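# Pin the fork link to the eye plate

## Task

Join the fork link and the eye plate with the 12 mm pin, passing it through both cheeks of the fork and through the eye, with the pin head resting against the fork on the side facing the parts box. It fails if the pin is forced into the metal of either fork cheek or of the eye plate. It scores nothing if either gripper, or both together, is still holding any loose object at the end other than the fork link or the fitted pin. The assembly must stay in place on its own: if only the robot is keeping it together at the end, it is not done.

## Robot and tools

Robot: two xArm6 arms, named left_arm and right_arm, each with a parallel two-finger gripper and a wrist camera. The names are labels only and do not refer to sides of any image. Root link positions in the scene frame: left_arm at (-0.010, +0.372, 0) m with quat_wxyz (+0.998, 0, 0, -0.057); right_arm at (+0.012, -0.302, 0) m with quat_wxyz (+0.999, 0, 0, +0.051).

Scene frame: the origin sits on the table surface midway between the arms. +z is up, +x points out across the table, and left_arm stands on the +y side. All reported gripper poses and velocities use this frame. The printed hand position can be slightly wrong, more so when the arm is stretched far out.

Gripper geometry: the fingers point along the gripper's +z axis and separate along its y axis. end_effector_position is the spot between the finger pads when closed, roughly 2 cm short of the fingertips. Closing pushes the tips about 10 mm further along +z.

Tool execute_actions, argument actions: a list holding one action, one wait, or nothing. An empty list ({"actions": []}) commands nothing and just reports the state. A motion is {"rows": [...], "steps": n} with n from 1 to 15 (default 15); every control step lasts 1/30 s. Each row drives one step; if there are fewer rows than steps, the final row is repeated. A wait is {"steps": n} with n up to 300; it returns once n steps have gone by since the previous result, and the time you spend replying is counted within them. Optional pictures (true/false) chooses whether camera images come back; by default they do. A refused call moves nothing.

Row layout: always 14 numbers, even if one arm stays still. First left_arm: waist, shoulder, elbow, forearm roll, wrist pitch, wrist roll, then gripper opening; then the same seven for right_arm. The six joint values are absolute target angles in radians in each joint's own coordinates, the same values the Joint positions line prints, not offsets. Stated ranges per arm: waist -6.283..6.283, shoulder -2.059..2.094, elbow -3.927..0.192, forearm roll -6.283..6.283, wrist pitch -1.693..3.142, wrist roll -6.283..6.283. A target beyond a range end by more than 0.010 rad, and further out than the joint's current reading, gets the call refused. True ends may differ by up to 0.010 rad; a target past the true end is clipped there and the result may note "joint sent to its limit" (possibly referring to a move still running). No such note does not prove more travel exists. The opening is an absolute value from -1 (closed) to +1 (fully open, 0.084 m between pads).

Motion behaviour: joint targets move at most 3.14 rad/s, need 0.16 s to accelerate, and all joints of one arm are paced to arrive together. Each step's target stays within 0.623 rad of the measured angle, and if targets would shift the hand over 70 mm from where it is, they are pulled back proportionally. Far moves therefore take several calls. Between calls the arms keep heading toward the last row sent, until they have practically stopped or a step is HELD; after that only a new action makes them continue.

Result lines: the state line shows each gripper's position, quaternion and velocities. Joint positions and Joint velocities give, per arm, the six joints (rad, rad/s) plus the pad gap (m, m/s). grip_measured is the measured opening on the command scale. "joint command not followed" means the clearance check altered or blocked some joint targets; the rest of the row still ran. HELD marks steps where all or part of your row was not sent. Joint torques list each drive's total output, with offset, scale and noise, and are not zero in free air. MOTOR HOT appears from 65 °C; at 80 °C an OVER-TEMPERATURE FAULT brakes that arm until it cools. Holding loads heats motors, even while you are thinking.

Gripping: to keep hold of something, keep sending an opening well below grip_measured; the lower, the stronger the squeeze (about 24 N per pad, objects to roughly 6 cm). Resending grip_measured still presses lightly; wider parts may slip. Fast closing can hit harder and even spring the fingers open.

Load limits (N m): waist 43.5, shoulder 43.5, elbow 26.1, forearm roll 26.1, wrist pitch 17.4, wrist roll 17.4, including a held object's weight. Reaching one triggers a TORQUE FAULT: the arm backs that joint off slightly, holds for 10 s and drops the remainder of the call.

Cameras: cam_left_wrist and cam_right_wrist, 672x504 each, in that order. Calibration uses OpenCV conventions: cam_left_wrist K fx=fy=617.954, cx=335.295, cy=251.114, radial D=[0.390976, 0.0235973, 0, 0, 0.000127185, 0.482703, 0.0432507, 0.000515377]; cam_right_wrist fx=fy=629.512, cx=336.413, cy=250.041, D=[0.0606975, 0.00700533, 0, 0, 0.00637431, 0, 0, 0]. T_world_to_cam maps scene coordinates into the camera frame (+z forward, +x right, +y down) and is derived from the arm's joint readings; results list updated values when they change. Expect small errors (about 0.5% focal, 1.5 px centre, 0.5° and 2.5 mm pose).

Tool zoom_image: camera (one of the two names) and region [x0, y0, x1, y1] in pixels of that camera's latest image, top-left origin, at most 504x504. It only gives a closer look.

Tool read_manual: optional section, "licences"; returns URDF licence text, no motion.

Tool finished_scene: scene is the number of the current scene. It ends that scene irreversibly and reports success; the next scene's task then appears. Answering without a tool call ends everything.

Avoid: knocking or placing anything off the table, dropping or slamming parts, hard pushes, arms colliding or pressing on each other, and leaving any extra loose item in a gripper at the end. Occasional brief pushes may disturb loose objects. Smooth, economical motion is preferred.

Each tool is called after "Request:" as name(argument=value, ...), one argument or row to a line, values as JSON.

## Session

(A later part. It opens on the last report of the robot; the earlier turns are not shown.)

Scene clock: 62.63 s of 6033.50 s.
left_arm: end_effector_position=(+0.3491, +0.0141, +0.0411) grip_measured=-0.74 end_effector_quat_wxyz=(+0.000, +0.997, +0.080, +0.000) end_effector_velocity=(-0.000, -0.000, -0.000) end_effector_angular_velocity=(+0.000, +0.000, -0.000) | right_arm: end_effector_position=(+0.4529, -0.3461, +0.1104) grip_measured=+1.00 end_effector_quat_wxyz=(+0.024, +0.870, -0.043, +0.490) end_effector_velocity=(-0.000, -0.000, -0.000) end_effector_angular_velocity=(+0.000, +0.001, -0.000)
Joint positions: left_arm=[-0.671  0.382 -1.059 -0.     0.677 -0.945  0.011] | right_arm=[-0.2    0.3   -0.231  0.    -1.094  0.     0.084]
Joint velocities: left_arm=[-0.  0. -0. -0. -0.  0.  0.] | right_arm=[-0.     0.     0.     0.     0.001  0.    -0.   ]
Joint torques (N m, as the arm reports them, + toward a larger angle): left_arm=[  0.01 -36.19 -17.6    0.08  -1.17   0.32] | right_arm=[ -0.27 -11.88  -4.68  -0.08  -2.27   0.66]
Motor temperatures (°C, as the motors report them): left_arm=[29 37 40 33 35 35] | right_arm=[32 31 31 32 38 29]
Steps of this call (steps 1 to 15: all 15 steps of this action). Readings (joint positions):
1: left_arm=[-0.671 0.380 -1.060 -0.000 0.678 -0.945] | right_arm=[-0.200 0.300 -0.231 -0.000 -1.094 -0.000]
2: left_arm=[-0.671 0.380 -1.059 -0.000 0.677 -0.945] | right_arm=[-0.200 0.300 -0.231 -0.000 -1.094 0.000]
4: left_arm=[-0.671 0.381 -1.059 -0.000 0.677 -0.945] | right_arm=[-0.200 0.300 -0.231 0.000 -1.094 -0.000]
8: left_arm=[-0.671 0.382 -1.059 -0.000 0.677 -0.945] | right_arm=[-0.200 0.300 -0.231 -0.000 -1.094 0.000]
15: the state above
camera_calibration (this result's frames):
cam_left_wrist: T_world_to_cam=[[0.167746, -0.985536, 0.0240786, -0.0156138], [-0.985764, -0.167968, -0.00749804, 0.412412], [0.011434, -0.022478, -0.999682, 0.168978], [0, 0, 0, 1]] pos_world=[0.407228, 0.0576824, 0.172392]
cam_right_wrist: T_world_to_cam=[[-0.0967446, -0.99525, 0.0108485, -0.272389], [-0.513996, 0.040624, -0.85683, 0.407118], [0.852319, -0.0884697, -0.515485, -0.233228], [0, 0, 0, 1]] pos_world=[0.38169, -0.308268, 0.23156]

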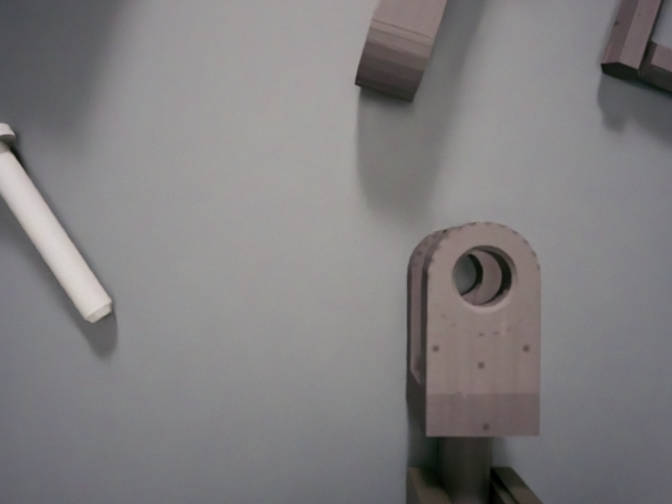

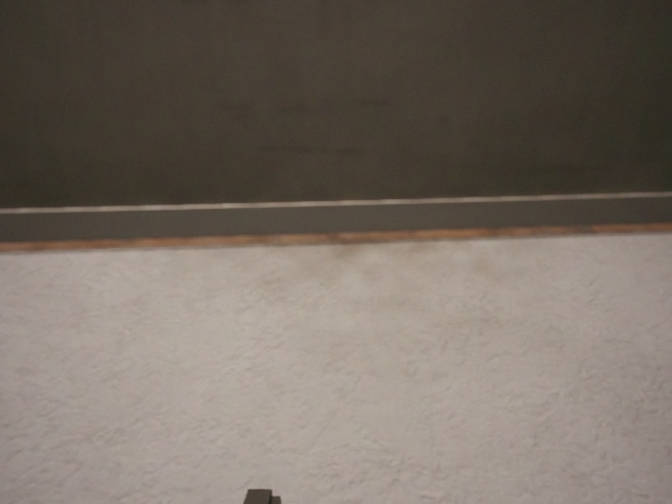

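Request:
execute_actions(
  actions=[
    {"rows":[[-0.6708,0.2,-1.0585,0,0.8585,-0.9448,-1,-0.2,0.3,-0.231,0,-1.094,0,1]]},
  ],
  pictures=false,
)

Request:
execute_actions(
  actions=[
    {"rows":[[-0.6708,0.2,-1.0585,0,-0.2,-1.5708,-1,-0.2,0.3,-0.231,0,-1.094,0,1]]},
  ],
  pictures=false,
)

Request:
execute_actions(
  actions=[
    {"steps":15},
  ],
  pictures=false,
)

Request:
execute_actions(
  actions=[
    {"rows":[[-0.6708,0.45,-0.4883,0,-0.96,-1.5708,-1,-0.2,0.3,-0.231,0,-1.094,0,1]]},
  ],
  pictures=false,
)

Request:
execute_actions(
  actions=[
    {"steps":20},
  ],
  pictures=false,
)

Request:
execute_actions(
  actions=[
    {"rows":[[-0.6708,0.638,-0.4883,0,-1.15,-1.5708,-1,0.45,0.3,-0.231,0,-1.0,0,1]]},
  ],
  pictures=false,
)

Request:
execute_actions(
  actions=[
    {"steps":25},
  ],
)

Scene clock: 71.43 s of 6033.50 s.
left_arm: end_effector_position=(+0.3398, +0.0234, +0.1152) grip_measured=-0.74 end_effector_quat_wxyz=(-0.002, +0.997, +0.080, -0.002) end_effector_velocity=(-0.001, +0.001, +0.012) end_effector_angular_velocity=(-0.000, -0.001, -0.002) | right_arm: end_effector_position=(+0.4529, -0.3461, +0.1104) grip_measured=+1.00 end_effector_quat_wxyz=(+0.024, +0.870, -0.043, +0.490) end_effector_velocity=(-0.000, -0.001, +0.000) end_effector_angular_velocity=(-0.000, +0.000, -0.002)
Joint positions: left_arm=[-0.671  0.205 -1.056 -0.     0.856 -0.945  0.011] | right_arm=[-0.2    0.3   -0.231  0.    -1.094  0.     0.084]
Joint velocities: left_arm=[-0.    -0.023 -0.007  0.001  0.028  0.001  0.   ] | right_arm=[-0.002 -0.001  0.     0.     0.001 -0.     0.   ]
Joint torques (N m, as the arm reports them, + toward a larger angle): left_arm=[ -0.97 -35.75 -21.06   0.32  -1.65   0.45] | right_arm=[ -0.23 -12.26  -4.54  -0.05  -2.23   0.63]
Motor temperatures (°C, as the motors report them): left_arm=[29 37 40 33 35 35] | right_arm=[32 31 31 32 38 29]
Steps of this call (steps 1 to 15: the robot went on to your last target; steps 16 to 90: nothing new was sent; then 5.30 s passed at rest; steps 91 to 105: all 15 steps of this action). Readings (joint positions):
91: left_arm=[-0.671 0.382 -1.059 0.000 0.677 -0.945] | right_arm=[-0.200 0.300 -0.231 -0.000 -1.094 -0.000]
92: left_arm=[-0.671 0.379 -1.058 0.000 0.682 -0.945] | right_arm=[-0.200 0.300 -0.231 -0.000 -1.094 0.000]
94: left_arm=[-0.671 0.343 -1.052 0.000 0.726 -0.945] | right_arm=[-0.200 0.300 -0.231 0.000 -1.094 -0.000]
98: left_arm=[-0.671 0.228 -1.065 -0.000 0.821 -0.945] | right_arm=[-0.200 0.300 -0.231 0.000 -1.094 0.000]
105: the state above

Scene clock: 71.93 s of 6033.50 s.
left_arm: end_effector_position=(+0.4348, -0.0713, +0.2100) grip_measured=-0.74 end_effector_quat_wxyz=(+0.272, +0.908, +0.284, +0.143) end_effector_velocity=(+0.182, -0.182, +0.339) end_effector_angular_velocity=(-1.418, -0.864, +0.546) | right_arm: end_effector_position=(+0.4529, -0.3461, +0.1104) grip_measured=+1.00 end_effector_quat_wxyz=(+0.024, +0.870, -0.043, +0.490) end_effector_velocity=(+0.000, -0.000, +0.000) end_effector_angular_velocity=(-0.000, -0.002, -0.001)
Joint positions: left_arm=[-0.671  0.201 -1.058 -0.     0.233 -1.39   0.011] | right_arm=[-0.2    0.3   -0.231 -0.    -1.094  0.     0.084]
Joint velocities: left_arm=[-0.    -0.004 -0.001  0.    -1.608 -0.674 -0.   ] | right_arm=[-0.001  0.001 -0.     0.    -0.003 -0.     0.   ]
Joint torques (N m, as the arm reports them, + toward a larger angle): left_arm=[ -0.21 -36.27 -21.44   0.6   -2.29   0.45] | right_arm=[ -0.52 -11.99  -4.63  -0.1   -2.33   0.61]
Motor temperatures (°C, as the motors report them): left_arm=[29 37 40 33 35 35] | right_arm=[32 31 31 32 38 29]
Steps of this call (steps 1 to 15: all 15 steps of this action). Readings (joint positions):
1: left_arm=[-0.671 0.204 -1.056 -0.000 0.857 -0.945] | right_arm=[-0.200 0.300 -0.231 0.000 -1.094 -0.000]
2: left_arm=[-0.671 0.203 -1.057 -0.000 0.853 -0.950] | right_arm=[-0.200 0.300 -0.231 -0.000 -1.094 0.000]
4: left_arm=[-0.671 0.203 -1.056 -0.000 0.813 -0.995] | right_arm=[-0.200 0.300 -0.231 -0.000 -1.094 0.000]
8: left_arm=[-0.671 0.202 -1.058 -0.000 0.609 -1.180] | right_arm=[-0.200 0.300 -0.231 0.000 -1.094 -0.000]
15: the state above

Scene clock: 72.43 s of 6033.50 s.
left_arm: end_effector_position=(+0.4681, -0.1046, +0.3106) grip_measured=-0.74 end_effector_quat_wxyz=(+0.463, +0.799, +0.331, +0.193) end_effector_velocity=(+0.003, -0.003, +0.016) end_effector_angular_velocity=(-0.053, -0.026, +0.011) | right_arm: end_effector_position=(+0.4529, -0.3461, +0.1104) grip_measured=+1.00 end_effector_quat_wxyz=(+0.024, +0.870, -0.043, +0.490) end_effector_velocity=(+0.000, -0.000, +0.000) end_effector_angular_velocity=(+0.000, +0.000, -0.001)
Joint positions: left_arm=[-0.671  0.201 -1.058 -0.    -0.194 -1.569  0.011] | right_arm=[-0.2    0.3   -0.231  0.    -1.094 -0.     0.084]
Joint velocities: left_arm=[ 0.    -0.    -0.004  0.    -0.052 -0.023 -0.   ] | right_arm=[-0.001 -0.001  0.    -0.     0.001  0.    -0.   ]
Joint torques (N m, as the arm reports them, + toward a larger angle): left_arm=[ -0.13 -36.19 -21.94   0.34  -2.21   0.5 ] | right_arm=[ -0.38 -12.03  -4.66  -0.07  -2.25   0.48]
Motor temperatures (°C, as the motors report them): left_arm=[29 37 40 33 35 35] | right_arm=[32 31 31 32 38 29]
Steps of this call (steps 1 to 15: the robot went on to your last target). Readings (joint positions):
1: left_arm=[-0.671 0.201 -1.058 0.000 0.179 -1.412] | right_arm=[-0.200 0.300 -0.231 -0.000 -1.094 -0.000]
2: left_arm=[-0.671 0.201 -1.058 0.000 0.125 -1.435] | right_arm=[-0.200 0.300 -0.231 -0.000 -1.094 0.000]
4: left_arm=[-0.671 0.200 -1.059 0.000 0.017 -1.480] | right_arm=[-0.200 0.300 -0.231 0.000 -1.094 0.000]
8: left_arm=[-0.671 0.199 -1.060 0.000 -0.142 -1.546] | right_arm=[-0.200 0.300 -0.231 -0.000 -1.094 -0.000]
15: the state above

Scene clock: 72.93 s of 6033.50 s.
left_arm: end_effector_position=(+0.4156, -0.0522, +0.1584) grip_measured=-0.74 end_effector_quat_wxyz=(+0.445, +0.809, +0.335, +0.185) end_effector_velocity=(-0.178, +0.178, -0.298) end_effector_angular_velocity=(+0.023, +0.024, +0.001) | right_arm: end_effector_position=(+0.4529, -0.3461, +0.1104) grip_measured=+1.00 end_effector_quat_wxyz=(+0.024, +0.870, -0.043, +0.490) end_effector_velocity=(+0.000, -0.000, +0.000) end_effector_angular_velocity=(-0.000, -0.001, -0.001)
Joint positions: left_arm=[-0.671  0.344 -0.731  0.    -0.619 -1.57   0.011] | right_arm=[-0.2    0.3   -0.231  0.    -1.094  0.     0.084]
Joint velocities: left_arm=[-0.     0.36   0.819 -0.001 -1.146 -0.001  0.   ] | right_arm=[-0.001 -0.    -0.     0.    -0.    -0.     0.   ]
Joint torques (N m, as the arm reports them, + toward a larger angle): left_arm=[ -0.9  -35.11 -15.6    0.5   -2.43   0.44] | right_arm=[ -0.14 -11.82  -4.73  -0.1   -2.33   0.66]
Motor temperatures (°C, as the motors report them): left_arm=[29 37 40 33 35 35] | right_arm=[32 31 31 32 38 29]
Steps of this call (steps 1 to 15: all 15 steps of this action). Readings (joint positions):
1: left_arm=[-0.671 0.201 -1.057 -0.000 -0.196 -1.569] | right_arm=[-0.200 0.300 -0.231 0.000 -1.094 0.000]
2: left_arm=[-0.671 0.202 -1.055 -0.000 -0.203 -1.570] | right_arm=[-0.200 0.300 -0.231 0.000 -1.094 -0.000]
4: left_arm=[-0.671 0.213 -1.024 -0.000 -0.246 -1.570] | right_arm=[-0.200 0.300 -0.231 0.000 -1.094 0.000]
8: left_arm=[-0.671 0.263 -0.917 -0.000 -0.359 -1.570] | right_arm=[-0.200 0.300 -0.231 -0.000 -1.094 -0.000]
15: the state above

Scene clock: 73.60 s of 6033.50 s.
left_arm: end_effector_position=(+0.3556, +0.0077, +0.0891) grip_measured=-0.74 end_effector_quat_wxyz=(+0.443, +0.811, +0.336, +0.184) end_effector_velocity=(-0.004, +0.004, -0.005) end_effector_angular_velocity=(+0.007, +0.007, -0.001) | right_arm: end_effector_position=(+0.4529, -0.3461, +0.1104) grip_measured=+1.00 end_effector_quat_wxyz=(+0.024, +0.870, -0.043, +0.490) end_effector_velocity=(-0.000, +0.000, -0.001) end_effector_angular_velocity=(-0.000, +0.003, +0.001)
Joint positions: left_arm=[-0.671  0.449 -0.49   0.    -0.959 -1.571  0.011] | right_arm=[-0.2    0.3   -0.231  0.    -1.094  0.     0.084]
Joint velocities: left_arm=[-0.     0.006  0.012  0.001 -0.008 -0.     0.   ] | right_arm=[ 0.001  0.002 -0.     0.     0.002 -0.001 -0.   ]
Joint torques (N m, as the arm reports them, + toward a larger angle): left_arm=[ -0.29 -29.61 -10.09   0.44  -2.41   0.39] | right_arm=[ -0.28 -11.94  -4.68  -0.11  -2.34   0.66]
Motor temperatures (°C, as the motors report them): left_arm=[29 37 40 33 35 35] | right_arm=[32 31 31 32 38 29]
Steps of this call (steps 1 to 20: the robot went on to your last target). Readings (joint positions):
1: left_arm=[-0.671 0.356 -0.704 0.000 -0.657 -1.570] | right_arm=[-0.200 0.300 -0.231 -0.000 -1.094 0.000]
2: left_arm=[-0.671 0.368 -0.676 0.000 -0.696 -1.570] | right_arm=[-0.200 0.300 -0.231 -0.000 -1.094 0.000]
4: left_arm=[-0.671 0.393 -0.620 0.000 -0.775 -1.571] | right_arm=[-0.200 0.300 -0.231 -0.000 -1.094 -0.000]
8: left_arm=[-0.671 0.435 -0.522 0.000 -0.906 -1.571] | right_arm=[-0.200 0.300 -0.231 -0.000 -1.094 -0.000]
20: the state above

Scene clock: 74.10 s of 6033.50 s.
left_arm: end_effector_position=(+0.3385, +0.0247, +0.0429) grip_measured=-0.74 end_effector_quat_wxyz=(+0.444, +0.810, +0.336, +0.184) end_effector_velocity=(-0.003, +0.003, -0.005) end_effector_angular_velocity=(-0.003, -0.002, +0.000) | right_arm: end_effector_position=(+0.4290, -0.1658, +0.0953) grip_measured=+1.00 end_effector_quat_wxyz=(-0.073, +0.875, +0.140, +0.458) end_effector_velocity=(-0.147, +0.411, -0.036) end_effector_angular_velocity=(-0.045, +0.136, +0.993)
Joint positions: left_arm=[-0.671  0.634 -0.489  0.    -1.147 -1.571  0.011] | right_arm=[ 0.215  0.3   -0.231 -0.    -1.034 -0.     0.084]
Joint velocities: left_arm=[ 0.     0.026  0.002  0.    -0.031 -0.001 -0.   ] | right_arm=[ 0.994 -0.001  0.001  0.     0.143 -0.    -0.   ]
Joint torques (N m, as the arm reports them, + toward a larger angle): left_arm=[ -0.06 -30.26  -5.98   0.6   -2.53   0.5 ] | right_arm=[ -0.11 -12.07  -4.39  -0.07  -2.35   0.63]
Motor temperatures (°C, as the motors report them): left_arm=[29 37 40 33 35 35] | right_arm=[32 31 31 32 38 29]
Steps of this call (steps 1 to 15: all 15 steps of this action). Readings (joint positions):
1: left_arm=[-0.671 0.450 -0.489 0.000 -0.960 -1.571] | right_arm=[-0.200 0.300 -0.231 0.000 -1.094 0.000]
2: left_arm=[-0.671 0.453 -0.490 0.000 -0.966 -1.571] | right_arm=[-0.196 0.300 -0.231 0.000 -1.093 0.000]
4: left_arm=[-0.671 0.492 -0.493 -0.000 -1.010 -1.571] | right_arm=[-0.155 0.300 -0.231 0.001 -1.087 0.000]
8: left_arm=[-0.671 0.608 -0.484 0.000 -1.112 -1.571] | right_arm=[-0.017 0.300 -0.231 -0.000 -1.067 -0.000]
15: the state above

Scene clock: 74.93 s of 6033.50 s.
left_arm: end_effector_position=(+0.3378, +0.0254, +0.0416) grip_measured=-0.74 end_effector_quat_wxyz=(+0.443, +0.811, +0.336, +0.184) end_effector_velocity=(+0.001, -0.000, +0.000) end_effector_angular_velocity=(-0.001, -0.002, +0.001) | right_arm: end_effector_position=(+0.3833, -0.0742, +0.0868) grip_measured=+1.00 end_effector_quat_wxyz=(-0.122, +0.860, +0.243, +0.432) end_effector_velocity=(-0.000, +0.001, +0.001) end_effector_angular_velocity=(+0.001, -0.002, +0.001)
Joint positions: left_arm=[-0.671  0.638 -0.488  0.    -1.15  -1.571  0.011] | right_arm=[ 0.45   0.3   -0.231  0.    -1.     0.     0.084]
Joint velocities: left_arm=[-0.    -0.    -0.002 -0.001 -0.     0.001  0.   ] | right_arm=[ 0.001 -0.001 -0.    -0.    -0.001 -0.     0.   ]
Joint torques (N m, as the arm reports them, + toward a larger angle): left_arm=[ -0.35 -30.03  -6.05   0.37  -2.36   0.51] | right_arm=[  0.03 -12.01  -4.66   0.01  -2.34   0.53]
Motor temperatures (°C, as the motors report them): left_arm=[29 37 40 33 35 35] | right_arm=[32 31 31 32 38 29]
Steps of this call (steps 1 to 25: the robot went on to your last target). Readings (joint positions):
1: left_arm=[-0.671 0.635 -0.489 0.000 -1.148 -1.571] | right_arm=[0.248 0.300 -0.231 -0.000 -1.029 -0.000]
2: left_arm=[-0.671 0.636 -0.489 0.000 -1.149 -1.571] | right_arm=[0.282 0.300 -0.231 -0.000 -1.024 -0.000]
4: left_arm=[-0.671 0.636 -0.489 0.000 -1.149 -1.571] | right_arm=[0.347 0.300 -0.231 -0.000 -1.015 -0.000]
8: left_arm=[-0.671 0.637 -0.488 0.000 -1.150 -1.571] | right_arm=[0.426 0.300 -0.231 -0.000 -1.004 -0.000]
25: the state above
camera_calibration (this result's frames):
cam_left_wrist: T_world_to_cam=[[0.373657, -0.361333, 0.854295, -0.122591], [-0.698722, -0.715386, 0.00303186, 0.319713], [0.610055, -0.598048, -0.51978, -0.0377077], [0, 0, 0, 1]] pos_world=[0.292202, 0.161871, 0.0841601]
cam_right_wrist: T_world_to_cam=[[0.525879, -0.850493, 0.0106152, -0.236105], [-0.500444, -0.319479, -0.804667, 0.303654], [0.687755, 0.417845, -0.593631, -0.0545888], [0, 0, 0, 1]] pos_world=[0.313668, -0.0809851, 0.214441]

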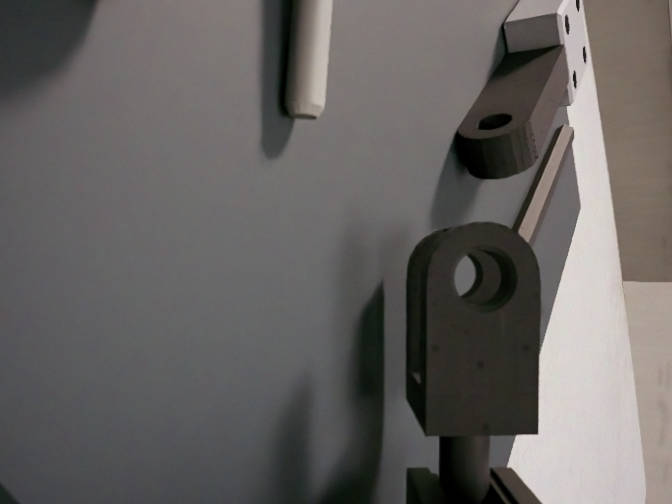

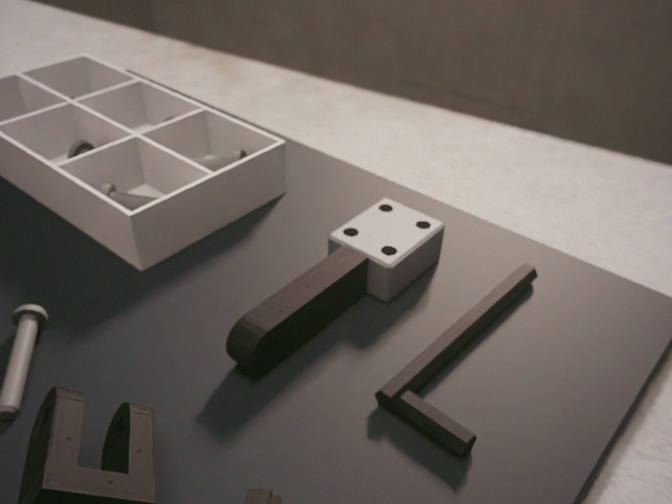

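Request:
execute_actions(
  actions=[
    {"rows":[[-0.6708,0.638,-0.4883,0,-1.15,-1.5708,-0.62,0.45,0.3,-0.231,0,-1.0,0,1]]},
  ],
  pictures=false,
)

Request:
execute_actions(
  actions=[
    {"rows":[[-0.6708,0.615,-0.456,0,-1.159,-1.5708,-0.62,0.45,0.3,-0.231,0,-1.0,0,1],[-0.6708,0.615,-0.456,0,-1.159,-1.5708,-0.62,0.45,0.3,-0.231,0,-1.0,0,1],[-0.6708,0.615,-0.456,0,-1.159,-1.5708,-0.62,0.45,0.3,-0.231,0,-1.0,0,1],[-0.6708,0.592,-0.4235,0,-1.1685,-1.5708,-0.62,0.45,0.3,-0.231,0,-1.0,0,1],[-0.6708,0.592,-0.4235,0,-1.1685,-1.5708,-0.62,0.45,0.3,-0.231,0,-1.0,0,1],[-0.6708,0.592,-0.4235,0,-1.1685,-1.5708,-0.62,0.45,0.3,-0.231,0,-1.0,0,1],[-0.6708,0.569,-0.391,0,-1.178,-1.5708,-0.62,0.45,0.3,-0.231,0,-1.0,0,1]]},
  ],
)

Scene clock: 83.13 s of 6033.50 s.
left_arm: end_effector_position=(+0.3378, +0.0254, +0.0416) grip_measured=-0.64 end_effector_quat_wxyz=(+0.443, +0.811, +0.336, +0.184) end_effector_velocity=(-0.000, +0.000, -0.000) end_effector_angular_velocity=(+0.000, +0.001, +0.001) | right_arm: end_effector_position=(+0.3832, -0.0741, +0.0868) grip_measured=+1.00 end_effector_quat_wxyz=(-0.122, +0.860, +0.243, +0.432) end_effector_velocity=(-0.000, +0.000, -0.000) end_effector_angular_velocity=(-0.000, -0.000, +0.000)
Joint positions: left_arm=[-0.671  0.638 -0.488  0.    -1.15  -1.571  0.016] | right_arm=[ 0.45   0.3   -0.231  0.    -1.     0.     0.084]
Joint velocities: left_arm=[ 0.    -0.     0.001 -0.    -0.    -0.001 -0.   ] | right_arm=[ 0.     0.001 -0.     0.    -0.001 -0.    -0.   ]
Joint torques (N m, as the arm reports them, + toward a larger angle): left_arm=[ -0.92 -29.16  -5.87   0.73  -2.3    0.5 ] | right_arm=[ -0.08 -11.93  -4.69   0.06  -2.4    0.57]
Motor temperatures (°C, as the motors report them): left_arm=[29 37 39 33 35 35] | right_arm=[32 31 31 32 38 29]
Steps of this call (steps 1 to 15: the robot went on to your last target; steps 16 to 90: nothing new was sent; then 4.70 s passed at rest; steps 91 to 105: all 15 steps of this action). Readings (joint positions):
91: left_arm=[-0.671 0.638 -0.488 -0.000 -1.150 -1.571] | right_arm=[0.450 0.300 -0.231 -0.000 -1.000 0.000]
92: left_arm=[-0.671 0.638 -0.488 -0.000 -1.150 -1.571] | right_arm=[0.450 0.300 -0.231 -0.000 -1.000 -0.000]
94: left_arm=[-0.671 0.638 -0.489 -0.000 -1.150 -1.571] | right_arm=[0.450 0.300 -0.231 0.000 -1.000 0.000]
98: left_arm=[-0.671 0.638 -0.488 -0.000 -1.150 -1.571] | right_arm=[0.450 0.300 -0.231 -0.000 -1.000 -0.000]
105: the state above

Scene clock: 83.63 s of 6033.50 s.
left_arm: end_effector_position=(+0.3215, +0.0417, +0.0548) grip_measured=-0.64 end_effector_quat_wxyz=(+0.443, +0.811, +0.336, +0.184) end_effector_velocity=(-0.005, +0.006, +0.004) end_effector_angular_velocity=(+0.000, +0.001, +0.001) | right_arm: end_effector_position=(+0.3832, -0.0741, +0.0868) grip_measured=+1.00 end_effector_quat_wxyz=(-0.122, +0.860, +0.243, +0.432) end_effector_velocity=(+0.000, +0.000, +0.001) end_effector_angular_velocity=(+0.001, -0.001, -0.000)
Joint positions: left_arm=[-0.671  0.571 -0.394  0.    -1.177 -1.571  0.016] | right_arm=[ 0.45   0.3   -0.231  0.    -1.    -0.     0.084]
Joint velocities: left_arm=[-0.    -0.021  0.031 -0.    -0.009 -0.    -0.   ] | right_arm=[-0.    -0.    -0.     0.    -0.001  0.     0.   ]
Joint torques (N m, as the arm reports them, + toward a larger angle): left_arm=[ -0.69 -25.82  -4.53   0.51  -1.99   0.31] | right_arm=[ -0.26 -12.1   -4.69  -0.04  -2.41   0.61]
Motor temperatures (°C, as the motors report them): left_arm=[29 37 39 33 35 35] | right_arm=[32 31 31 32 38 29]
Steps of this call (steps 1 to 15: all 15 steps of this action). Readings (joint positions):
1: left_arm=[-0.671 0.638 -0.488 -0.000 -1.150 -1.571] | right_arm=[0.450 0.300 -0.231 -0.000 -1.000 0.000]
2: left_arm=[-0.671 0.635 -0.485 -0.000 -1.151 -1.571] | right_arm=[0.450 0.300 -0.231 -0.000 -1.000 -0.000]
4: left_arm=[-0.671 0.625 -0.470 0.000 -1.156 -1.571] | right_arm=[0.450 0.300 -0.231 0.000 -1.000 -0.000]
8: left_arm=[-0.671 0.597 -0.432 -0.000 -1.167 -1.571] | right_arm=[0.450 0.300 -0.231 -0.000 -1.000 -0.000]
15: the state above
camera_calibration (this result's frames):
cam_left_wrist: T_world_to_cam=[[0.373633, -0.361321, 0.85431, -0.121849], [-0.698725, -0.715384, 0.00302439, 0.319923], [0.610067, -0.598058, -0.519755, -0.0111345], [0, 0, 0, 1]] pos_world=[0.275858, 0.178182, 0.0973422]
cam_right_wrist: T_world_to_cam=[[0.526155, -0.850322, 0.0106144, -0.236063], [-0.500346, -0.319644, -0.804662, 0.303605], [0.687615, 0.418066, -0.593638, -0.0545202], [0, 0, 0, 1]] pos_world=[0.313602, -0.0808907, 0.21444]

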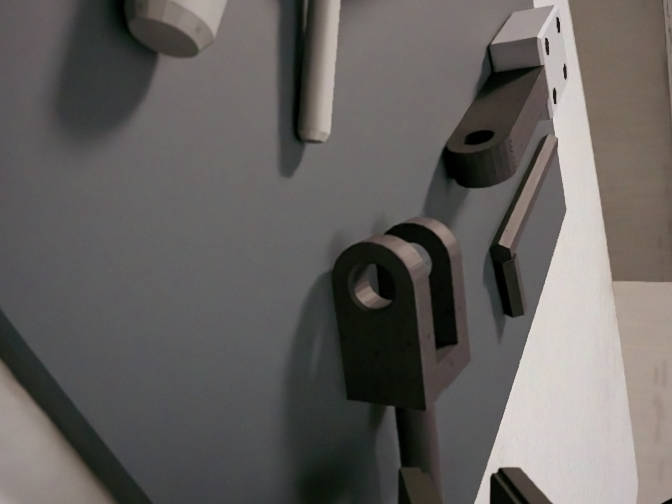

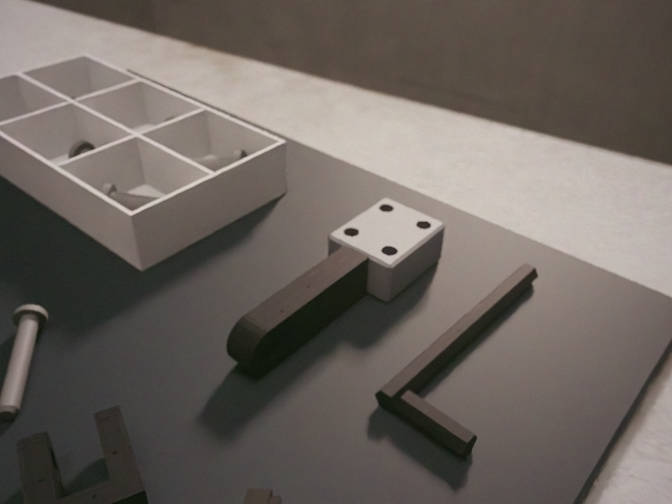

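Request:
execute_actions(
  actions=[
    {"rows":[[-0.6708,0.2,-0.391,0,-1.178,-1.5708,-0.62,-0.2,0.3,-0.231,0,-1.0,0,1]]},
  ],
  pictures=false,
)

Request:
execute_actions(
  actions=[
    {"steps":12},
  ],
  pictures=false,
)

Request:
execute_actions(
  actions=[
    {"rows":[[-0.6708,0.2,-1.0585,0,0.8585,-1.5708,0,-0.2,0.3,-0.231,0,-1.0,0,1]]},
  ],
  pictures=false,
)

Request:
execute_actions(
  actions=[
    {"steps":45},
  ],
)

Scene clock: 90.80 s of 6033.50 s.
left_arm: end_effector_position=(+0.3524, +0.0109, +0.2240) grip_measured=-0.64 end_effector_quat_wxyz=(+0.575, +0.723, +0.300, +0.238) end_effector_velocity=(+0.011, -0.011, +0.179) end_effector_angular_velocity=(-0.247, -0.247, -0.000) | right_arm: end_effector_position=(+0.4441, -0.2448, +0.0868) grip_measured=+1.00 end_effector_quat_wxyz=(-0.030, +0.892, +0.059, +0.448) end_effector_velocity=(+0.057, -0.434, -0.000) end_effector_angular_velocity=(-0.000, +0.001, -1.003)
Joint positions: left_arm=[-0.671  0.229 -0.393 -0.    -1.179 -1.571  0.016] | right_arm=[ 0.031  0.3   -0.231  0.    -1.     0.     0.084]
Joint velocities: left_arm=[ 0.    -0.349 -0.002  0.     0.001 -0.001 -0.   ] | right_arm=[-1.003 -0.001  0.001 -0.001  0.001 -0.     0.   ]
Joint torques (N m, as the arm reports them, + toward a larger angle): left_arm=[ -0.53 -14.83  -8.11   0.38  -1.44   0.3 ] | right_arm=[  0.06 -12.02  -4.41  -0.19  -2.33   0.58]
Motor temperatures (°C, as the motors report them): left_arm=[29 37 38 33 35 35] | right_arm=[32 31 31 32 38 29]
Steps of this call (steps 1 to 15: the robot went on to your last target; steps 16 to 90: nothing new was sent; then 3.67 s passed at rest; steps 91 to 105: all 15 steps of this action). Readings (joint positions):
91: left_arm=[-0.671 0.569 -0.391 -0.000 -1.178 -1.571] | right_arm=[0.450 0.300 -0.231 -0.000 -1.000 -0.000]
92: left_arm=[-0.671 0.565 -0.390 -0.000 -1.178 -1.571] | right_arm=[0.446 0.300 -0.231 -0.000 -1.000 -0.000]
94: left_arm=[-0.671 0.527 -0.388 0.000 -1.177 -1.571] | right_arm=[0.405 0.300 -0.231 -0.001 -1.000 -0.000]
98: left_arm=[-0.671 0.406 -0.392 -0.000 -1.178 -1.571] | right_arm=[0.265 0.300 -0.231 0.000 -1.000 0.000]
105: the state above

Scene clock: 91.20 s of 6033.50 s.
left_arm: end_effector_position=(+0.3526, +0.0107, +0.2369) grip_measured=-0.64 end_effector_quat_wxyz=(+0.583, +0.716, +0.297, +0.242) end_effector_velocity=(+0.000, -0.001, +0.005) end_effector_angular_velocity=(-0.008, -0.008, -0.000) | right_arm: end_effector_position=(+0.4459, -0.3426, +0.0867) grip_measured=+1.00 end_effector_quat_wxyz=(+0.021, +0.893, -0.041, +0.448) end_effector_velocity=(-0.001, -0.023, +0.001) end_effector_angular_velocity=(-0.000, -0.003, -0.052)
Joint positions: left_arm=[-0.671  0.201 -0.391  0.    -1.178 -1.571  0.016] | right_arm=[-0.194  0.3   -0.231 -0.    -1.    -0.     0.084]
Joint velocities: left_arm=[ 0.    -0.008 -0.002  0.001 -0.001 -0.    -0.   ] | right_arm=[-0.054  0.    -0.001 -0.001 -0.001 -0.    -0.   ]
Joint torques (N m, as the arm reports them, + toward a larger angle): left_arm=[ -0.34 -23.86 -11.24   0.49  -1.77   0.45] | right_arm=[  0.21 -11.99  -4.63  -0.22  -2.24   0.59]
Motor temperatures (°C, as the motors report them): left_arm=[29 37 38 33 35 35] | right_arm=[32 31 31 32 38 29]
Steps of this call (steps 1 to 12: the robot went on to your last target). Readings (joint positions):
1: left_arm=[-0.671 0.219 -0.393 -0.000 -1.179 -1.571] | right_arm=[-0.002 0.300 -0.231 0.000 -1.000 0.000]
2: left_arm=[-0.671 0.214 -0.392 -0.000 -1.178 -1.571] | right_arm=[-0.035 0.300 -0.231 0.000 -1.000 0.000]
4: left_arm=[-0.671 0.208 -0.391 0.000 -1.178 -1.571] | right_arm=[-0.101 0.300 -0.231 0.000 -1.000 0.000]
8: left_arm=[-0.671 0.203 -0.390 0.000 -1.178 -1.571] | right_arm=[-0.177 0.300 -0.231 0.000 -1.000 0.000]
12: the state above

Scene clock: 91.70 s of 6033.50 s.
left_arm: end_effector_position=(+0.4460, -0.0826, +0.2965) grip_measured=-0.01 end_effector_quat_wxyz=(+0.526, +0.759, +0.315, +0.218) end_effector_velocity=(+0.184, -0.184, +0.005) end_effector_angular_velocity=(+0.933, +0.938, +0.002) | right_arm: end_effector_position=(+0.4457, -0.3453, +0.0868) grip_measured=+1.00 end_effector_quat_wxyz=(+0.022, +0.893, -0.044, +0.448) end_effector_velocity=(+0.000, -0.001, +0.001) end_effector_angular_velocity=(+0.000, -0.002, -0.002)
Joint positions: left_arm=[-0.671  0.2   -0.865 -0.    -0.547 -1.571  0.044] | right_arm=[-0.2    0.3   -0.231 -0.    -1.    -0.     0.084]
Joint velocities: left_arm=[ 0.    -0.01  -1.277 -0.002  2.61  -0.001 -0.   ] | right_arm=[-0.001 -0.001 -0.     0.    -0.001  0.001  0.   ]
Joint torques (N m, as the arm reports them, + toward a larger angle): left_arm=[ -0.34 -31.6  -16.13   0.43  -1.47   0.34] | right_arm=[ -0.29 -11.96  -4.65  -0.01  -2.32   0.56]
Motor temperatures (°C, as the motors report them): left_arm=[29 37 38 33 35 35] | right_arm=[32 31 31 32 38 29]
Steps of this call (steps 1 to 15: all 15 steps of this action). Readings (joint positions):
1: left_arm=[-0.671 0.201 -0.391 0.000 -1.178 -1.571] | right_arm=[-0.195 0.300 -0.231 -0.000 -1.000 -0.000]
2: left_arm=[-0.671 0.201 -0.395 0.000 -1.172 -1.571] | right_arm=[-0.196 0.300 -0.231 -0.000 -1.000 -0.000]
4: left_arm=[-0.671 0.202 -0.434 0.000 -1.128 -1.571] | right_arm=[-0.198 0.300 -0.231 -0.000 -1.000 -0.000]
8: left_arm=[-0.671 0.201 -0.589 -0.000 -0.974 -1.571] | right_arm=[-0.199 0.300 -0.231 -0.000 -1.000 -0.000]
15: the state above

Scene clock: 93.20 s of 6033.50 s.
left_arm: end_effector_position=(+0.3408, +0.0225, +0.1185) grip_measured=-0.01 end_effector_quat_wxyz=(+0.000, +0.924, +0.383, +0.000) end_effector_velocity=(-0.001, +0.001, -0.001) end_effector_angular_velocity=(+0.002, +0.002, -0.001) | right_arm: end_effector_position=(+0.4457, -0.3454, +0.0868) grip_measured=+1.00 end_effector_quat_wxyz=(+0.022, +0.893, -0.044, +0.448) end_effector_velocity=(-0.000, +0.000, -0.001) end_effector_angular_velocity=(+0.000, +0.001, +0.000)
Joint positions: left_arm=[-0.671  0.2   -1.059  0.     0.858 -1.571  0.044] | right_arm=[-0.2    0.3   -0.231  0.    -1.    -0.     0.084]
Joint velocities: left_arm=[-0.     0.     0.002  0.     0.     0.001 -0.   ] | right_arm=[ 0.     0.001 -0.    -0.    -0.    -0.     0.   ]
Joint torques (N m, as the arm reports them, + toward a larger angle): left_arm=[ -0.32 -33.01 -19.1    0.29  -1.11   0.33] | right_arm=[  0.05 -11.99  -4.64  -0.03  -2.34   0.67]
Motor temperatures (°C, as the motors report them): left_arm=[29 37 39 33 35 35] | right_arm=[32 31 31 32 38 29]
Steps of this call (steps 1 to 45: the robot went on to your last target). Readings (joint positions):
1: left_arm=[-0.671 0.200 -0.907 -0.000 -0.458 -1.571] | right_arm=[-0.200 0.300 -0.231 -0.000 -1.000 -0.000]
2: left_arm=[-0.671 0.199 -0.943 -0.000 -0.366 -1.571] | right_arm=[-0.200 0.300 -0.231 -0.000 -1.000 -0.000]
4: left_arm=[-0.671 0.198 -0.996 -0.000 -0.181 -1.571] | right_arm=[-0.200 0.300 -0.231 -0.000 -1.000 -0.000]
8: left_arm=[-0.671 0.200 -1.030 -0.000 0.124 -1.571] | right_arm=[-0.200 0.300 -0.231 -0.000 -1.000 -0.000]
45: the state above
All arms were judged still, so your last target was given up. Only a new action makes them travel on or press farther. Fingers that are still opening or closing keep moving.
camera_calibration (this result's frames):
cam_left_wrist: T_world_to_cam=[[0.713386, -0.700361, 0.0239722, -0.200204], [-0.700416, -0.713696, -0.00740297, 0.321212], [0.0222936, -0.0115093, -0.999685, 0.24271], [0, 0, 0, 1]] pos_world=[0.362393, 0.0918261, 0.249811]
cam_right_wrist: T_world_to_cam=[[-0.0957402, -0.99535, 0.0106143, -0.272581], [-0.591762, 0.0483393, -0.804662, 0.41595], [0.800407, -0.0833196, -0.593638, -0.207453], [0, 0, 0, 1]] pos_world=[0.386094, -0.308705, 0.21444]

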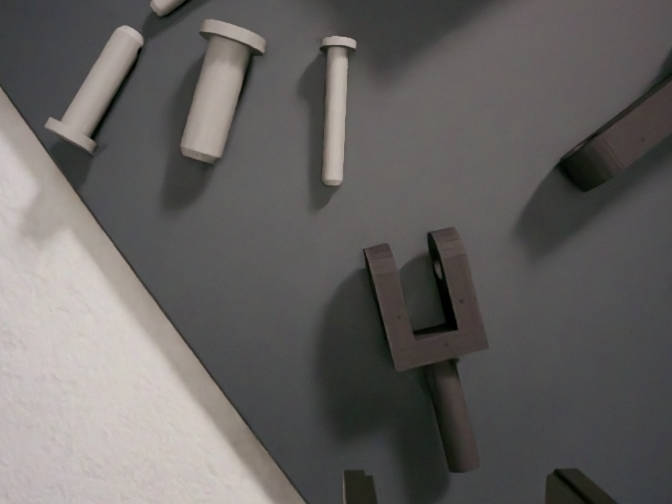

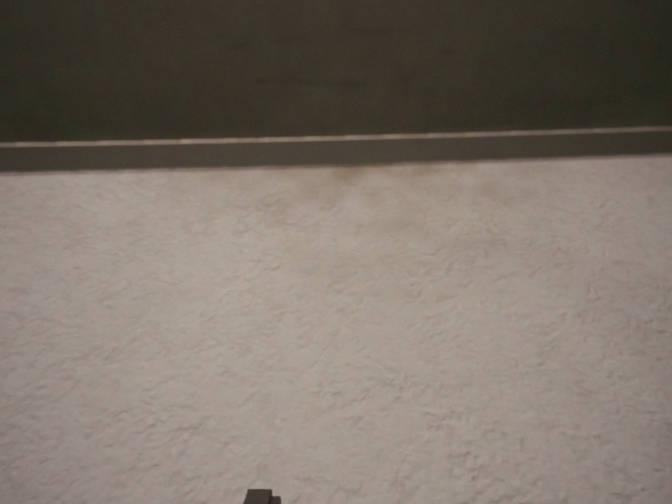

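Request:
execute_actions(
  actions=[
    {"rows":[[-0.6685,0.3,-1.0823,0,0.7823,-1.8,-0.2,-0.2,0.3,-0.231,0,-1.0,0,1]]},
  ],
  pictures=false,
)

Request:
execute_actions(
  actions=[
    {"rows":[[-0.6685,0.4085,-1.0823,0,0.6738,-1.8,-0.2,-0.2,0.3,-0.231,0,-1.0,0,1]]},
  ],
  pictures=false,
)

Request:
execute_actions(
  actions=[
    {"rows":[[-0.6685,0.4085,-1.0823,0,0.6738,-1.8,-0.2,-0.2,0.3,-0.231,0,-1.0,0,1],[-0.6685,0.4085,-1.0823,0,0.6738,-1.8,-0.2,-0.2,0.3,-0.231,0,-1.0,0,1],[-0.6685,0.4085,-1.0823,0,0.6738,-1.8,-0.4,-0.2,0.3,-0.231,0,-1.0,0,1],[-0.6685,0.4085,-1.0823,0,0.6738,-1.8,-0.55,-0.2,0.3,-0.231,0,-1.0,0,1],[-0.6685,0.4085,-1.0823,0,0.6738,-1.8,-0.7,-0.2,0.3,-0.231,0,-1.0,0,1],[-0.6685,0.4085,-1.0823,0,0.6738,-1.8,-0.8,-0.2,0.3,-0.231,0,-1.0,0,1],[-0.6685,0.4085,-1.0823,0,0.6738,-1.8,-1,-0.2,0.3,-0.231,0,-1.0,0,1]]},
  ],
  pictures=false,
)

Request:
execute_actions(
  actions=[
    {"rows":[[-0.6685,0.37,-1.0823,0,0.7123,-1.8,-1,-0.2,0.3,-0.231,0,-1.0,0,1]],"steps":8},
  ],
  pictures=false,
)

Request:
execute_actions(
  actions=[
    {"rows":[[-0.6685,0.37,-1.0823,0,0.7123,-0.64,-1,-0.2,0.3,-0.231,0,-1.0,0,1]]},
  ],
  pictures=false,
)

Request:
execute_actions(
  actions=[
    {"rows":[[-0.5756,0.29,-0.9463,0,0.6563,-0.5496,-1,0.42,0.425,-0.231,0,-1.094,0,1]]},
  ],
  pictures=false,
)

Request:
execute_actions(
  actions=[
    {"rows":[[-0.5756,0.3205,-0.9463,0,0.6258,-0.5496,-1,0.42,0.425,-0.231,0,-1.094,0,1]]},
  ],
  pictures=false,
)

Request:
execute_actions(
  actions=[
    {"steps":10},
  ],
)

Scene clock: 112.60 s of 6033.50 s.
left_arm: end_effector_position=(+0.3508, +0.0140, +0.0845) grip_measured=-0.22 end_effector_quat_wxyz=(+0.001, +0.874, +0.485, +0.000) end_effector_velocity=(+0.002, -0.002, -0.003) end_effector_angular_velocity=(-0.005, -0.004, +0.043) | right_arm: end_effector_position=(+0.4457, -0.3454, +0.0868) grip_measured=+1.00 end_effector_quat_wxyz=(+0.022, +0.893, -0.044, +0.448) end_effector_velocity=(-0.000, +0.000, -0.000) end_effector_angular_velocity=(+0.000, +0.001, +0.000)
Joint positions: left_arm=[-0.669  0.298 -1.083 -0.     0.783 -1.796  0.035] | right_arm=[-0.2    0.3   -0.231  0.    -1.    -0.     0.084]
Joint velocities: left_arm=[ 0.     0.012 -0.004 -0.001 -0.014 -0.043 -0.   ] | right_arm=[ 0.     0.    -0.     0.     0.001  0.     0.   ]
Joint torques (N m, as the arm reports them, + toward a larger angle): left_arm=[ -0.31 -34.45 -18.05   0.33  -1.01   0.51] | right_arm=[ -0.09 -11.79  -4.78  -0.08  -2.38   0.63]
Motor temperatures (°C, as the motors report them): left_arm=[29 37 40 33 35 35] | right_arm=[32 31 31 32 39 29]
Steps of this call (steps 1 to 90: nothing new was sent; then 15.90 s passed at rest; steps 91 to 105: all 15 steps of this action). Readings (joint positions):
91: left_arm=[-0.671 0.200 -1.059 0.000 0.858 -1.571] | right_arm=[-0.200 0.300 -0.231 -0.000 -1.000 -0.000]
92: left_arm=[-0.671 0.202 -1.059 0.000 0.857 -1.576] | right_arm=[-0.200 0.300 -0.231 -0.000 -1.000 0.000]
94: left_arm=[-0.670 0.218 -1.065 -0.000 0.842 -1.621] | right_arm=[-0.200 0.300 -0.231 0.000 -1.000 0.000]
98: left_arm=[-0.669 0.282 -1.075 0.000 0.799 -1.751] | right_arm=[-0.200 0.300 -0.231 0.000 -1.000 -0.000]
105: the state above

Scene clock: 113.10 s of 6033.50 s.
left_arm: end_effector_position=(+0.3546, +0.0103, +0.0377) grip_measured=-0.22 end_effector_quat_wxyz=(+0.001, +0.873, +0.487, +0.000) end_effector_velocity=(-0.004, +0.004, -0.011) end_effector_angular_velocity=(+0.011, +0.010, +0.000) | right_arm: end_effector_position=(+0.4457, -0.3454, +0.0868) grip_measured=+1.00 end_effector_quat_wxyz=(+0.022, +0.893, -0.044, +0.448) end_effector_velocity=(+0.000, +0.000, +0.000) end_effector_angular_velocity=(-0.001, -0.001, +0.001)
Joint positions: left_arm=[-0.668  0.406 -1.083 -0.     0.675 -1.8    0.035] | right_arm=[-0.2    0.3   -0.231 -0.    -1.    -0.     0.084]
Joint velocities: left_arm=[-0.     0.017  0.009  0.001 -0.011 -0.001 -0.   ] | right_arm=[ 0.001 -0.001  0.     0.     0.001 -0.001 -0.   ]
Joint torques (N m, as the arm reports them, + toward a larger angle): left_arm=[ -0.52 -36.33 -16.92   0.37  -1.21   0.22] | right_arm=[ -0.08 -12.04  -4.71  -0.04  -2.25   0.64]
Motor temperatures (°C, as the motors report them): left_arm=[29 37 40 33 35 35] | right_arm=[32 31 31 32 39 29]
Steps of this call (steps 1 to 15: all 15 steps of this action). Readings (joint positions):
1: left_arm=[-0.669 0.298 -1.083 -0.000 0.783 -1.797] | right_arm=[-0.200 0.300 -0.231 0.000 -1.000 0.000]
2: left_arm=[-0.669 0.302 -1.083 -0.000 0.777 -1.798] | right_arm=[-0.200 0.300 -0.231 -0.000 -1.000 -0.000]
4: left_arm=[-0.668 0.335 -1.087 -0.000 0.740 -1.799] | right_arm=[-0.200 0.300 -0.231 -0.000 -1.000 0.000]
8: left_arm=[-0.669 0.399 -1.077 0.000 0.691 -1.800] | right_arm=[-0.200 0.300 -0.231 0.000 -1.000 -0.000]
15: the state above

Scene clock: 113.60 s of 6033.50 s.
left_arm: end_effector_position=(+0.3540, +0.0109, +0.0362) grip_measured=-0.74 end_effector_quat_wxyz=(+0.000, +0.873, +0.487, +0.000) end_effector_velocity=(-0.000, +0.000, -0.001) end_effector_angular_velocity=(+0.001, +0.001, +0.001) | right_arm: end_effector_position=(+0.4457, -0.3454, +0.0868) grip_measured=+1.00 end_effector_quat_wxyz=(+0.022, +0.893, -0.044, +0.448) end_effector_velocity=(-0.000, +0.000, -0.000) end_effector_angular_velocity=(-0.000, -0.000, +0.001)
Joint positions: left_arm=[-0.669  0.408 -1.082 -0.     0.674 -1.8    0.011] | right_arm=[-0.2    0.3   -0.231  0.    -1.    -0.     0.084]
Joint velocities: left_arm=[-0.     0.001  0.001 -0.    -0.    -0.001 -0.   ] | right_arm=[ 0.     0.001  0.    -0.    -0.001 -0.    -0.   ]
Joint torques (N m, as the arm reports them, + toward a larger angle): left_arm=[ -0.42 -36.43 -17.16   0.36  -1.43   0.22] | right_arm=[ -0.12 -12.05  -4.64  -0.12  -2.23   0.64]
Motor temperatures (°C, as the motors report them): left_arm=[29 37 40 33 35 35] | right_arm=[32 31 31 32 39 29]
Steps of this call (steps 1 to 15: all 15 steps of this action). Readings (joint positions):
1: left_arm=[-0.668 0.407 -1.083 -0.000 0.675 -1.800] | right_arm=[-0.200 0.300 -0.231 -0.000 -1.000 0.000]
2: left_arm=[-0.668 0.407 -1.083 -0.000 0.674 -1.800] | right_arm=[-0.200 0.300 -0.231 0.000 -1.000 -0.000]
4: left_arm=[-0.668 0.408 -1.082 -0.000 0.674 -1.800] | right_arm=[-0.200 0.300 -0.231 0.000 -1.000 0.000]
8: left_arm=[-0.669 0.408 -1.082 -0.000 0.674 -1.800] | right_arm=[-0.200 0.300 -0.231 -0.000 -1.000 -0.000]
15: the state above

Scene clock: 113.87 s of 6033.50 s.
left_arm: end_effector_position=(+0.3542, +0.0108, +0.0525) grip_measured=-0.74 end_effector_quat_wxyz=(+0.002, +0.873, +0.487, +0.000) end_effector_velocity=(-0.006, +0.006, +0.011) end_effector_angular_velocity=(+0.015, +0.016, -0.000) | right_arm: end_effector_position=(+0.4457, -0.3454, +0.0868) grip_measured=+1.00 end_effector_quat_wxyz=(+0.022, +0.893, -0.044, +0.448) end_effector_velocity=(-0.000, -0.001, -0.000) end_effector_angular_velocity=(+0.000, +0.001, -0.002)
Joint positions: left_arm=[-0.668  0.372 -1.084 -0.     0.708 -1.8    0.011] | right_arm=[-0.2    0.3   -0.231  0.    -1.    -0.     0.084]
Joint velocities: left_arm=[-0.    -0.035  0.01  -0.     0.047 -0.    -0.   ] | right_arm=[-0.002  0.    -0.     0.     0.001  0.     0.   ]
Joint torques (N m, as the arm reports them, + toward a larger angle): left_arm=[ -0.18 -34.62 -17.51   0.38  -1.1    0.24] | right_arm=[ -0.09 -12.09  -4.76  -0.06  -2.32   0.74]
Motor temperatures (°C, as the motors report them): left_arm=[29 37 40 33 35 35] | right_arm=[32 31 31 32 39 29]
Steps of this call (steps 1 to 8: all 8 steps of this action). Readings (joint positions):
1: left_arm=[-0.669 0.408 -1.082 -0.000 0.674 -1.800] | right_arm=[-0.200 0.300 -0.231 -0.000 -1.000 0.000]
2: left_arm=[-0.669 0.405 -1.082 0.000 0.679 -1.800] | right_arm=[-0.200 0.300 -0.231 0.000 -1.000 -0.000]
4: left_arm=[-0.668 0.389 -1.080 -0.000 0.695 -1.800] | right_arm=[-0.200 0.300 -0.231 -0.000 -1.000 0.000]
8: the state above

Scene clock: 114.37 s of 6033.50 s.
left_arm: end_effector_position=(+0.3532, +0.0117, +0.0528) grip_measured=-0.74 end_effector_quat_wxyz=(-0.000, +0.999, +0.037, -0.000) end_effector_velocity=(+0.000, -0.001, +0.001) end_effector_angular_velocity=(-0.001, -0.001, -2.088) | right_arm: end_effector_position=(+0.4457, -0.3454, +0.0868) grip_measured=+1.00 end_effector_quat_wxyz=(+0.022, +0.893, -0.044, +0.448) end_effector_velocity=(-0.000, -0.000, +0.000) end_effector_angular_velocity=(-0.000, -0.000, -0.001)
Joint positions: left_arm=[-0.669  0.37  -1.082  0.     0.712 -0.857  0.011] | right_arm=[-0.2    0.3   -0.231  0.    -1.     0.     0.084]
Joint velocities: left_arm=[-0.001 -0.    -0.002 -0.     0.     2.088  0.   ] | right_arm=[-0.001  0.    -0.     0.    -0.001 -0.    -0.   ]
Joint torques (N m, as the arm reports them, + toward a larger angle): left_arm=[ -0.02 -37.56 -18.77   0.52  -1.4   -0.55] | right_arm=[  0.   -11.91  -4.57   0.    -2.38   0.68]
Motor temperatures (°C, as the motors report them): left_arm=[29 37 40 33 35 35] | right_arm=[32 31 31 32 39 29]
Steps of this call (steps 1 to 15: all 15 steps of this action). Readings (joint positions):
1: left_arm=[-0.668 0.372 -1.083 -0.000 0.709 -1.800] | right_arm=[-0.200 0.300 -0.231 -0.000 -1.000 0.000]
2: left_arm=[-0.668 0.371 -1.083 -0.000 0.710 -1.794] | right_arm=[-0.200 0.300 -0.231 0.000 -1.000 -0.000]
4: left_arm=[-0.668 0.371 -1.082 -0.000 0.711 -1.749] | right_arm=[-0.200 0.300 -0.231 -0.000 -1.000 -0.000]
8: left_arm=[-0.668 0.371 -1.082 -0.000 0.712 -1.480] | right_arm=[-0.200 0.300 -0.231 -0.000 -1.000 -0.000]
15: the state above

Scene clock: 114.87 s of 6033.50 s.
left_arm: end_effector_position=(+0.3602, +0.0663, +0.0490) grip_measured=-0.74 end_effector_quat_wxyz=(+0.000, +0.998, -0.069, +0.000) end_effector_velocity=(-0.001, +0.007, -0.002) end_effector_angular_velocity=(+0.002, +0.002, -0.013) | right_arm: end_effector_position=(+0.4158, -0.1679, +0.0660) grip_measured=+1.00 end_effector_quat_wxyz=(-0.070, +0.887, +0.144, +0.434) end_effector_velocity=(-0.162, +0.401, -0.049) end_effector_angular_velocity=(-0.016, +0.048, +1.014)
Joint positions: left_arm=[-0.577  0.291 -0.949  0.     0.657 -0.552  0.011] | right_arm=[ 0.22   0.385 -0.231 -0.    -1.064 -0.     0.084]
Joint velocities: left_arm=[ 0.011 -0.009  0.02   0.001 -0.008  0.023 -0.   ] | right_arm=[ 1.014  0.204  0.001  0.    -0.155  0.    -0.   ]
Joint torques (N m, as the arm reports them, + toward a larger angle): left_arm=[ -0.65 -34.85 -18.03   0.46  -1.51   0.29] | right_arm=[  0.17 -12.26  -3.38  -0.03  -2.36   0.65]
Motor temperatures (°C, as the motors report them): left_arm=[29 37 40 33 35 35] | right_arm=[32 31 31 32 39 29]
Steps of this call (steps 1 to 15: all 15 steps of this action). Readings (joint positions):
1: left_arm=[-0.668 0.370 -1.082 0.000 0.712 -0.794] | right_arm=[-0.200 0.300 -0.231 0.000 -1.000 0.000]
2: left_arm=[-0.667 0.368 -1.079 0.000 0.710 -0.740] | right_arm=[-0.196 0.301 -0.231 0.000 -1.001 0.000]
4: left_arm=[-0.645 0.347 -1.044 -0.000 0.694 -0.656] | right_arm=[-0.155 0.309 -0.232 0.001 -1.008 0.000]
8: left_arm=[-0.587 0.302 -0.966 0.000 0.667 -0.576] | right_arm=[-0.016 0.337 -0.231 -0.000 -1.028 -0.000]
15: the state above

Scene clock: 115.37 s of 6033.50 s.
left_arm: end_effector_position=(+0.3609, +0.0668, +0.0367) grip_measured=-0.74 end_effector_quat_wxyz=(+0.000, +0.998, -0.070, +0.000) end_effector_velocity=(-0.001, +0.001, -0.002) end_effector_angular_velocity=(+0.003, +0.003, +0.001) | right_arm: end_effector_position=(+0.3769, -0.0940, +0.0565) grip_measured=+1.00 end_effector_quat_wxyz=(-0.112, +0.870, +0.231, +0.421) end_effector_velocity=(-0.004, +0.007, -0.000) end_effector_angular_velocity=(+0.000, +0.000, +0.019)
Joint positions: left_arm=[-0.576  0.32  -0.947  0.     0.626 -0.55   0.011] | right_arm=[ 0.418  0.425 -0.231  0.    -1.094  0.     0.084]
Joint velocities: left_arm=[ 0.     0.004  0.002 -0.    -0.002  0.    -0.   ] | right_arm=[ 0.018  0.002 -0.    -0.001 -0.002 -0.     0.   ]
Joint torques (N m, as the arm reports them, + toward a larger angle): left_arm=[ -0.4  -35.84 -17.87   0.52  -1.4    0.3 ] | right_arm=[  0.23 -12.13  -3.15  -0.03  -2.47   0.59]
Motor temperatures (°C, as the motors report them): left_arm=[29 37 40 33 35 35] | right_arm=[32 31 31 32 39 29]
Steps of this call (steps 1 to 15: all 15 steps of this action). Readings (joint positions):
1: left_arm=[-0.577 0.291 -0.948 0.000 0.656 -0.551] | right_arm=[0.254 0.392 -0.231 -0.000 -1.069 -0.000]
2: left_arm=[-0.577 0.294 -0.948 -0.000 0.652 -0.551] | right_arm=[0.288 0.398 -0.231 -0.000 -1.074 -0.000]
4: left_arm=[-0.576 0.307 -0.948 0.000 0.639 -0.550] | right_arm=[0.350 0.411 -0.231 -0.000 -1.083 -0.000]
8: left_arm=[-0.576 0.319 -0.945 0.000 0.629 -0.550] | right_arm=[0.404 0.422 -0.231 -0.000 -1.091 -0.000]
15: the state above

Scene clock: 115.70 s of 6033.50 s.
left_arm: end_effector_position=(+0.3609, +0.0668, +0.0366) grip_measured=-0.74 end_effector_quat_wxyz=(+0.000, +0.998, -0.070, +0.000) end_effector_velocity=(+0.000, +0.000, -0.000) end_effector_angular_velocity=(+0.000, -0.000, -0.000) | right_arm: end_effector_position=(+0.3764, -0.0932, +0.0563) grip_measured=+1.00 end_effector_quat_wxyz=(-0.112, +0.870, +0.232, +0.420) end_effector_velocity=(-0.000, +0.000, +0.000) end_effector_angular_velocity=(+0.000, -0.001, +0.000)
Joint positions: left_arm=[-0.576  0.32  -0.946 -0.     0.626 -0.55   0.011] | right_arm=[ 0.42   0.425 -0.231  0.    -1.094  0.     0.084]
Joint velocities: left_arm=[-0.  0. -0.  0. -0.  0.  0.] | right_arm=[ 0.     0.001 -0.    -0.    -0.002 -0.     0.   ]
Joint torques (N m, as the arm reports them, + toward a larger angle): left_arm=[ -0.38 -35.46 -17.94   0.24  -1.35   0.38] | right_arm=[ -0.05 -12.31  -3.22   0.11  -2.32   0.58]
Motor temperatures (°C, as the motors report them): left_arm=[29 37 40 33 35 35] | right_arm=[32 31 31 32 39 29]
Steps of this call (steps 1 to 10: the robot went on to your last target). Readings (joint positions):
1: left_arm=[-0.576 0.320 -0.946 0.000 0.626 -0.550] | right_arm=[0.418 0.425 -0.231 0.000 -1.094 0.000]
2: left_arm=[-0.576 0.320 -0.946 0.000 0.626 -0.550] | right_arm=[0.419 0.425 -0.231 0.000 -1.094 0.000]
4: left_arm=[-0.576 0.320 -0.946 -0.000 0.626 -0.550] | right_arm=[0.419 0.425 -0.231 0.000 -1.094 0.000]
8: left_arm=[-0.576 0.320 -0.946 -0.000 0.626 -0.550] | right_arm=[0.420 0.425 -0.231 0.000 -1.094 0.000]
10: the state above
camera_calibration (this result's frames):
cam_left_wrist: T_world_to_cam=[[-0.131012, -0.991089, 0.0240394, 0.142629], [-0.991371, 0.130866, -0.00757749, 0.414897], [0.00436404, -0.0248248, -0.999682, 0.168178], [0, 0, 0, 1]] pos_world=[0.429269, 0.091237, 0.167839]
cam_right_wrist: T_world_to_cam=[[0.500478, -0.865685, 0.0105199, -0.240163], [-0.531139, -0.316618, -0.785904, 0.280366], [0.683676, 0.38774, -0.61826, -0.0598079], [0, 0, 0, 1]] pos_world=[0.309999, -0.0959472, 0.18589]

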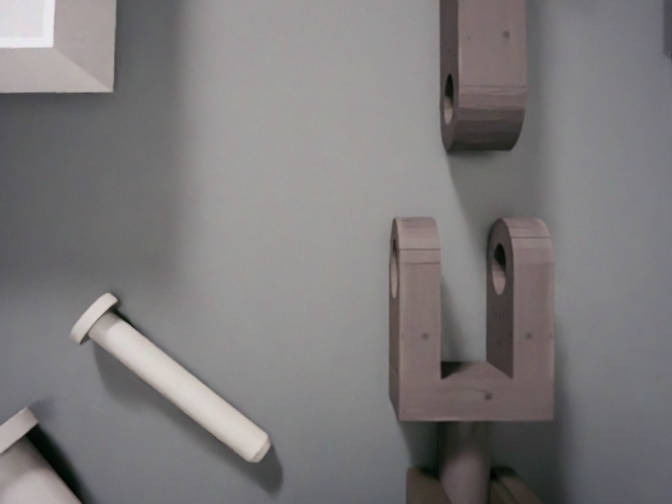

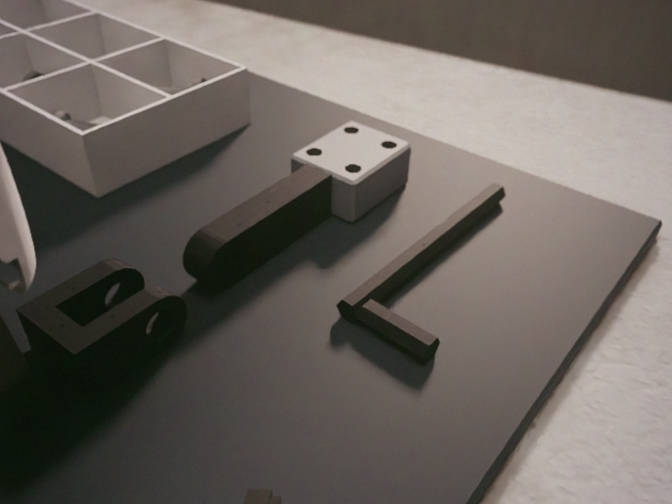

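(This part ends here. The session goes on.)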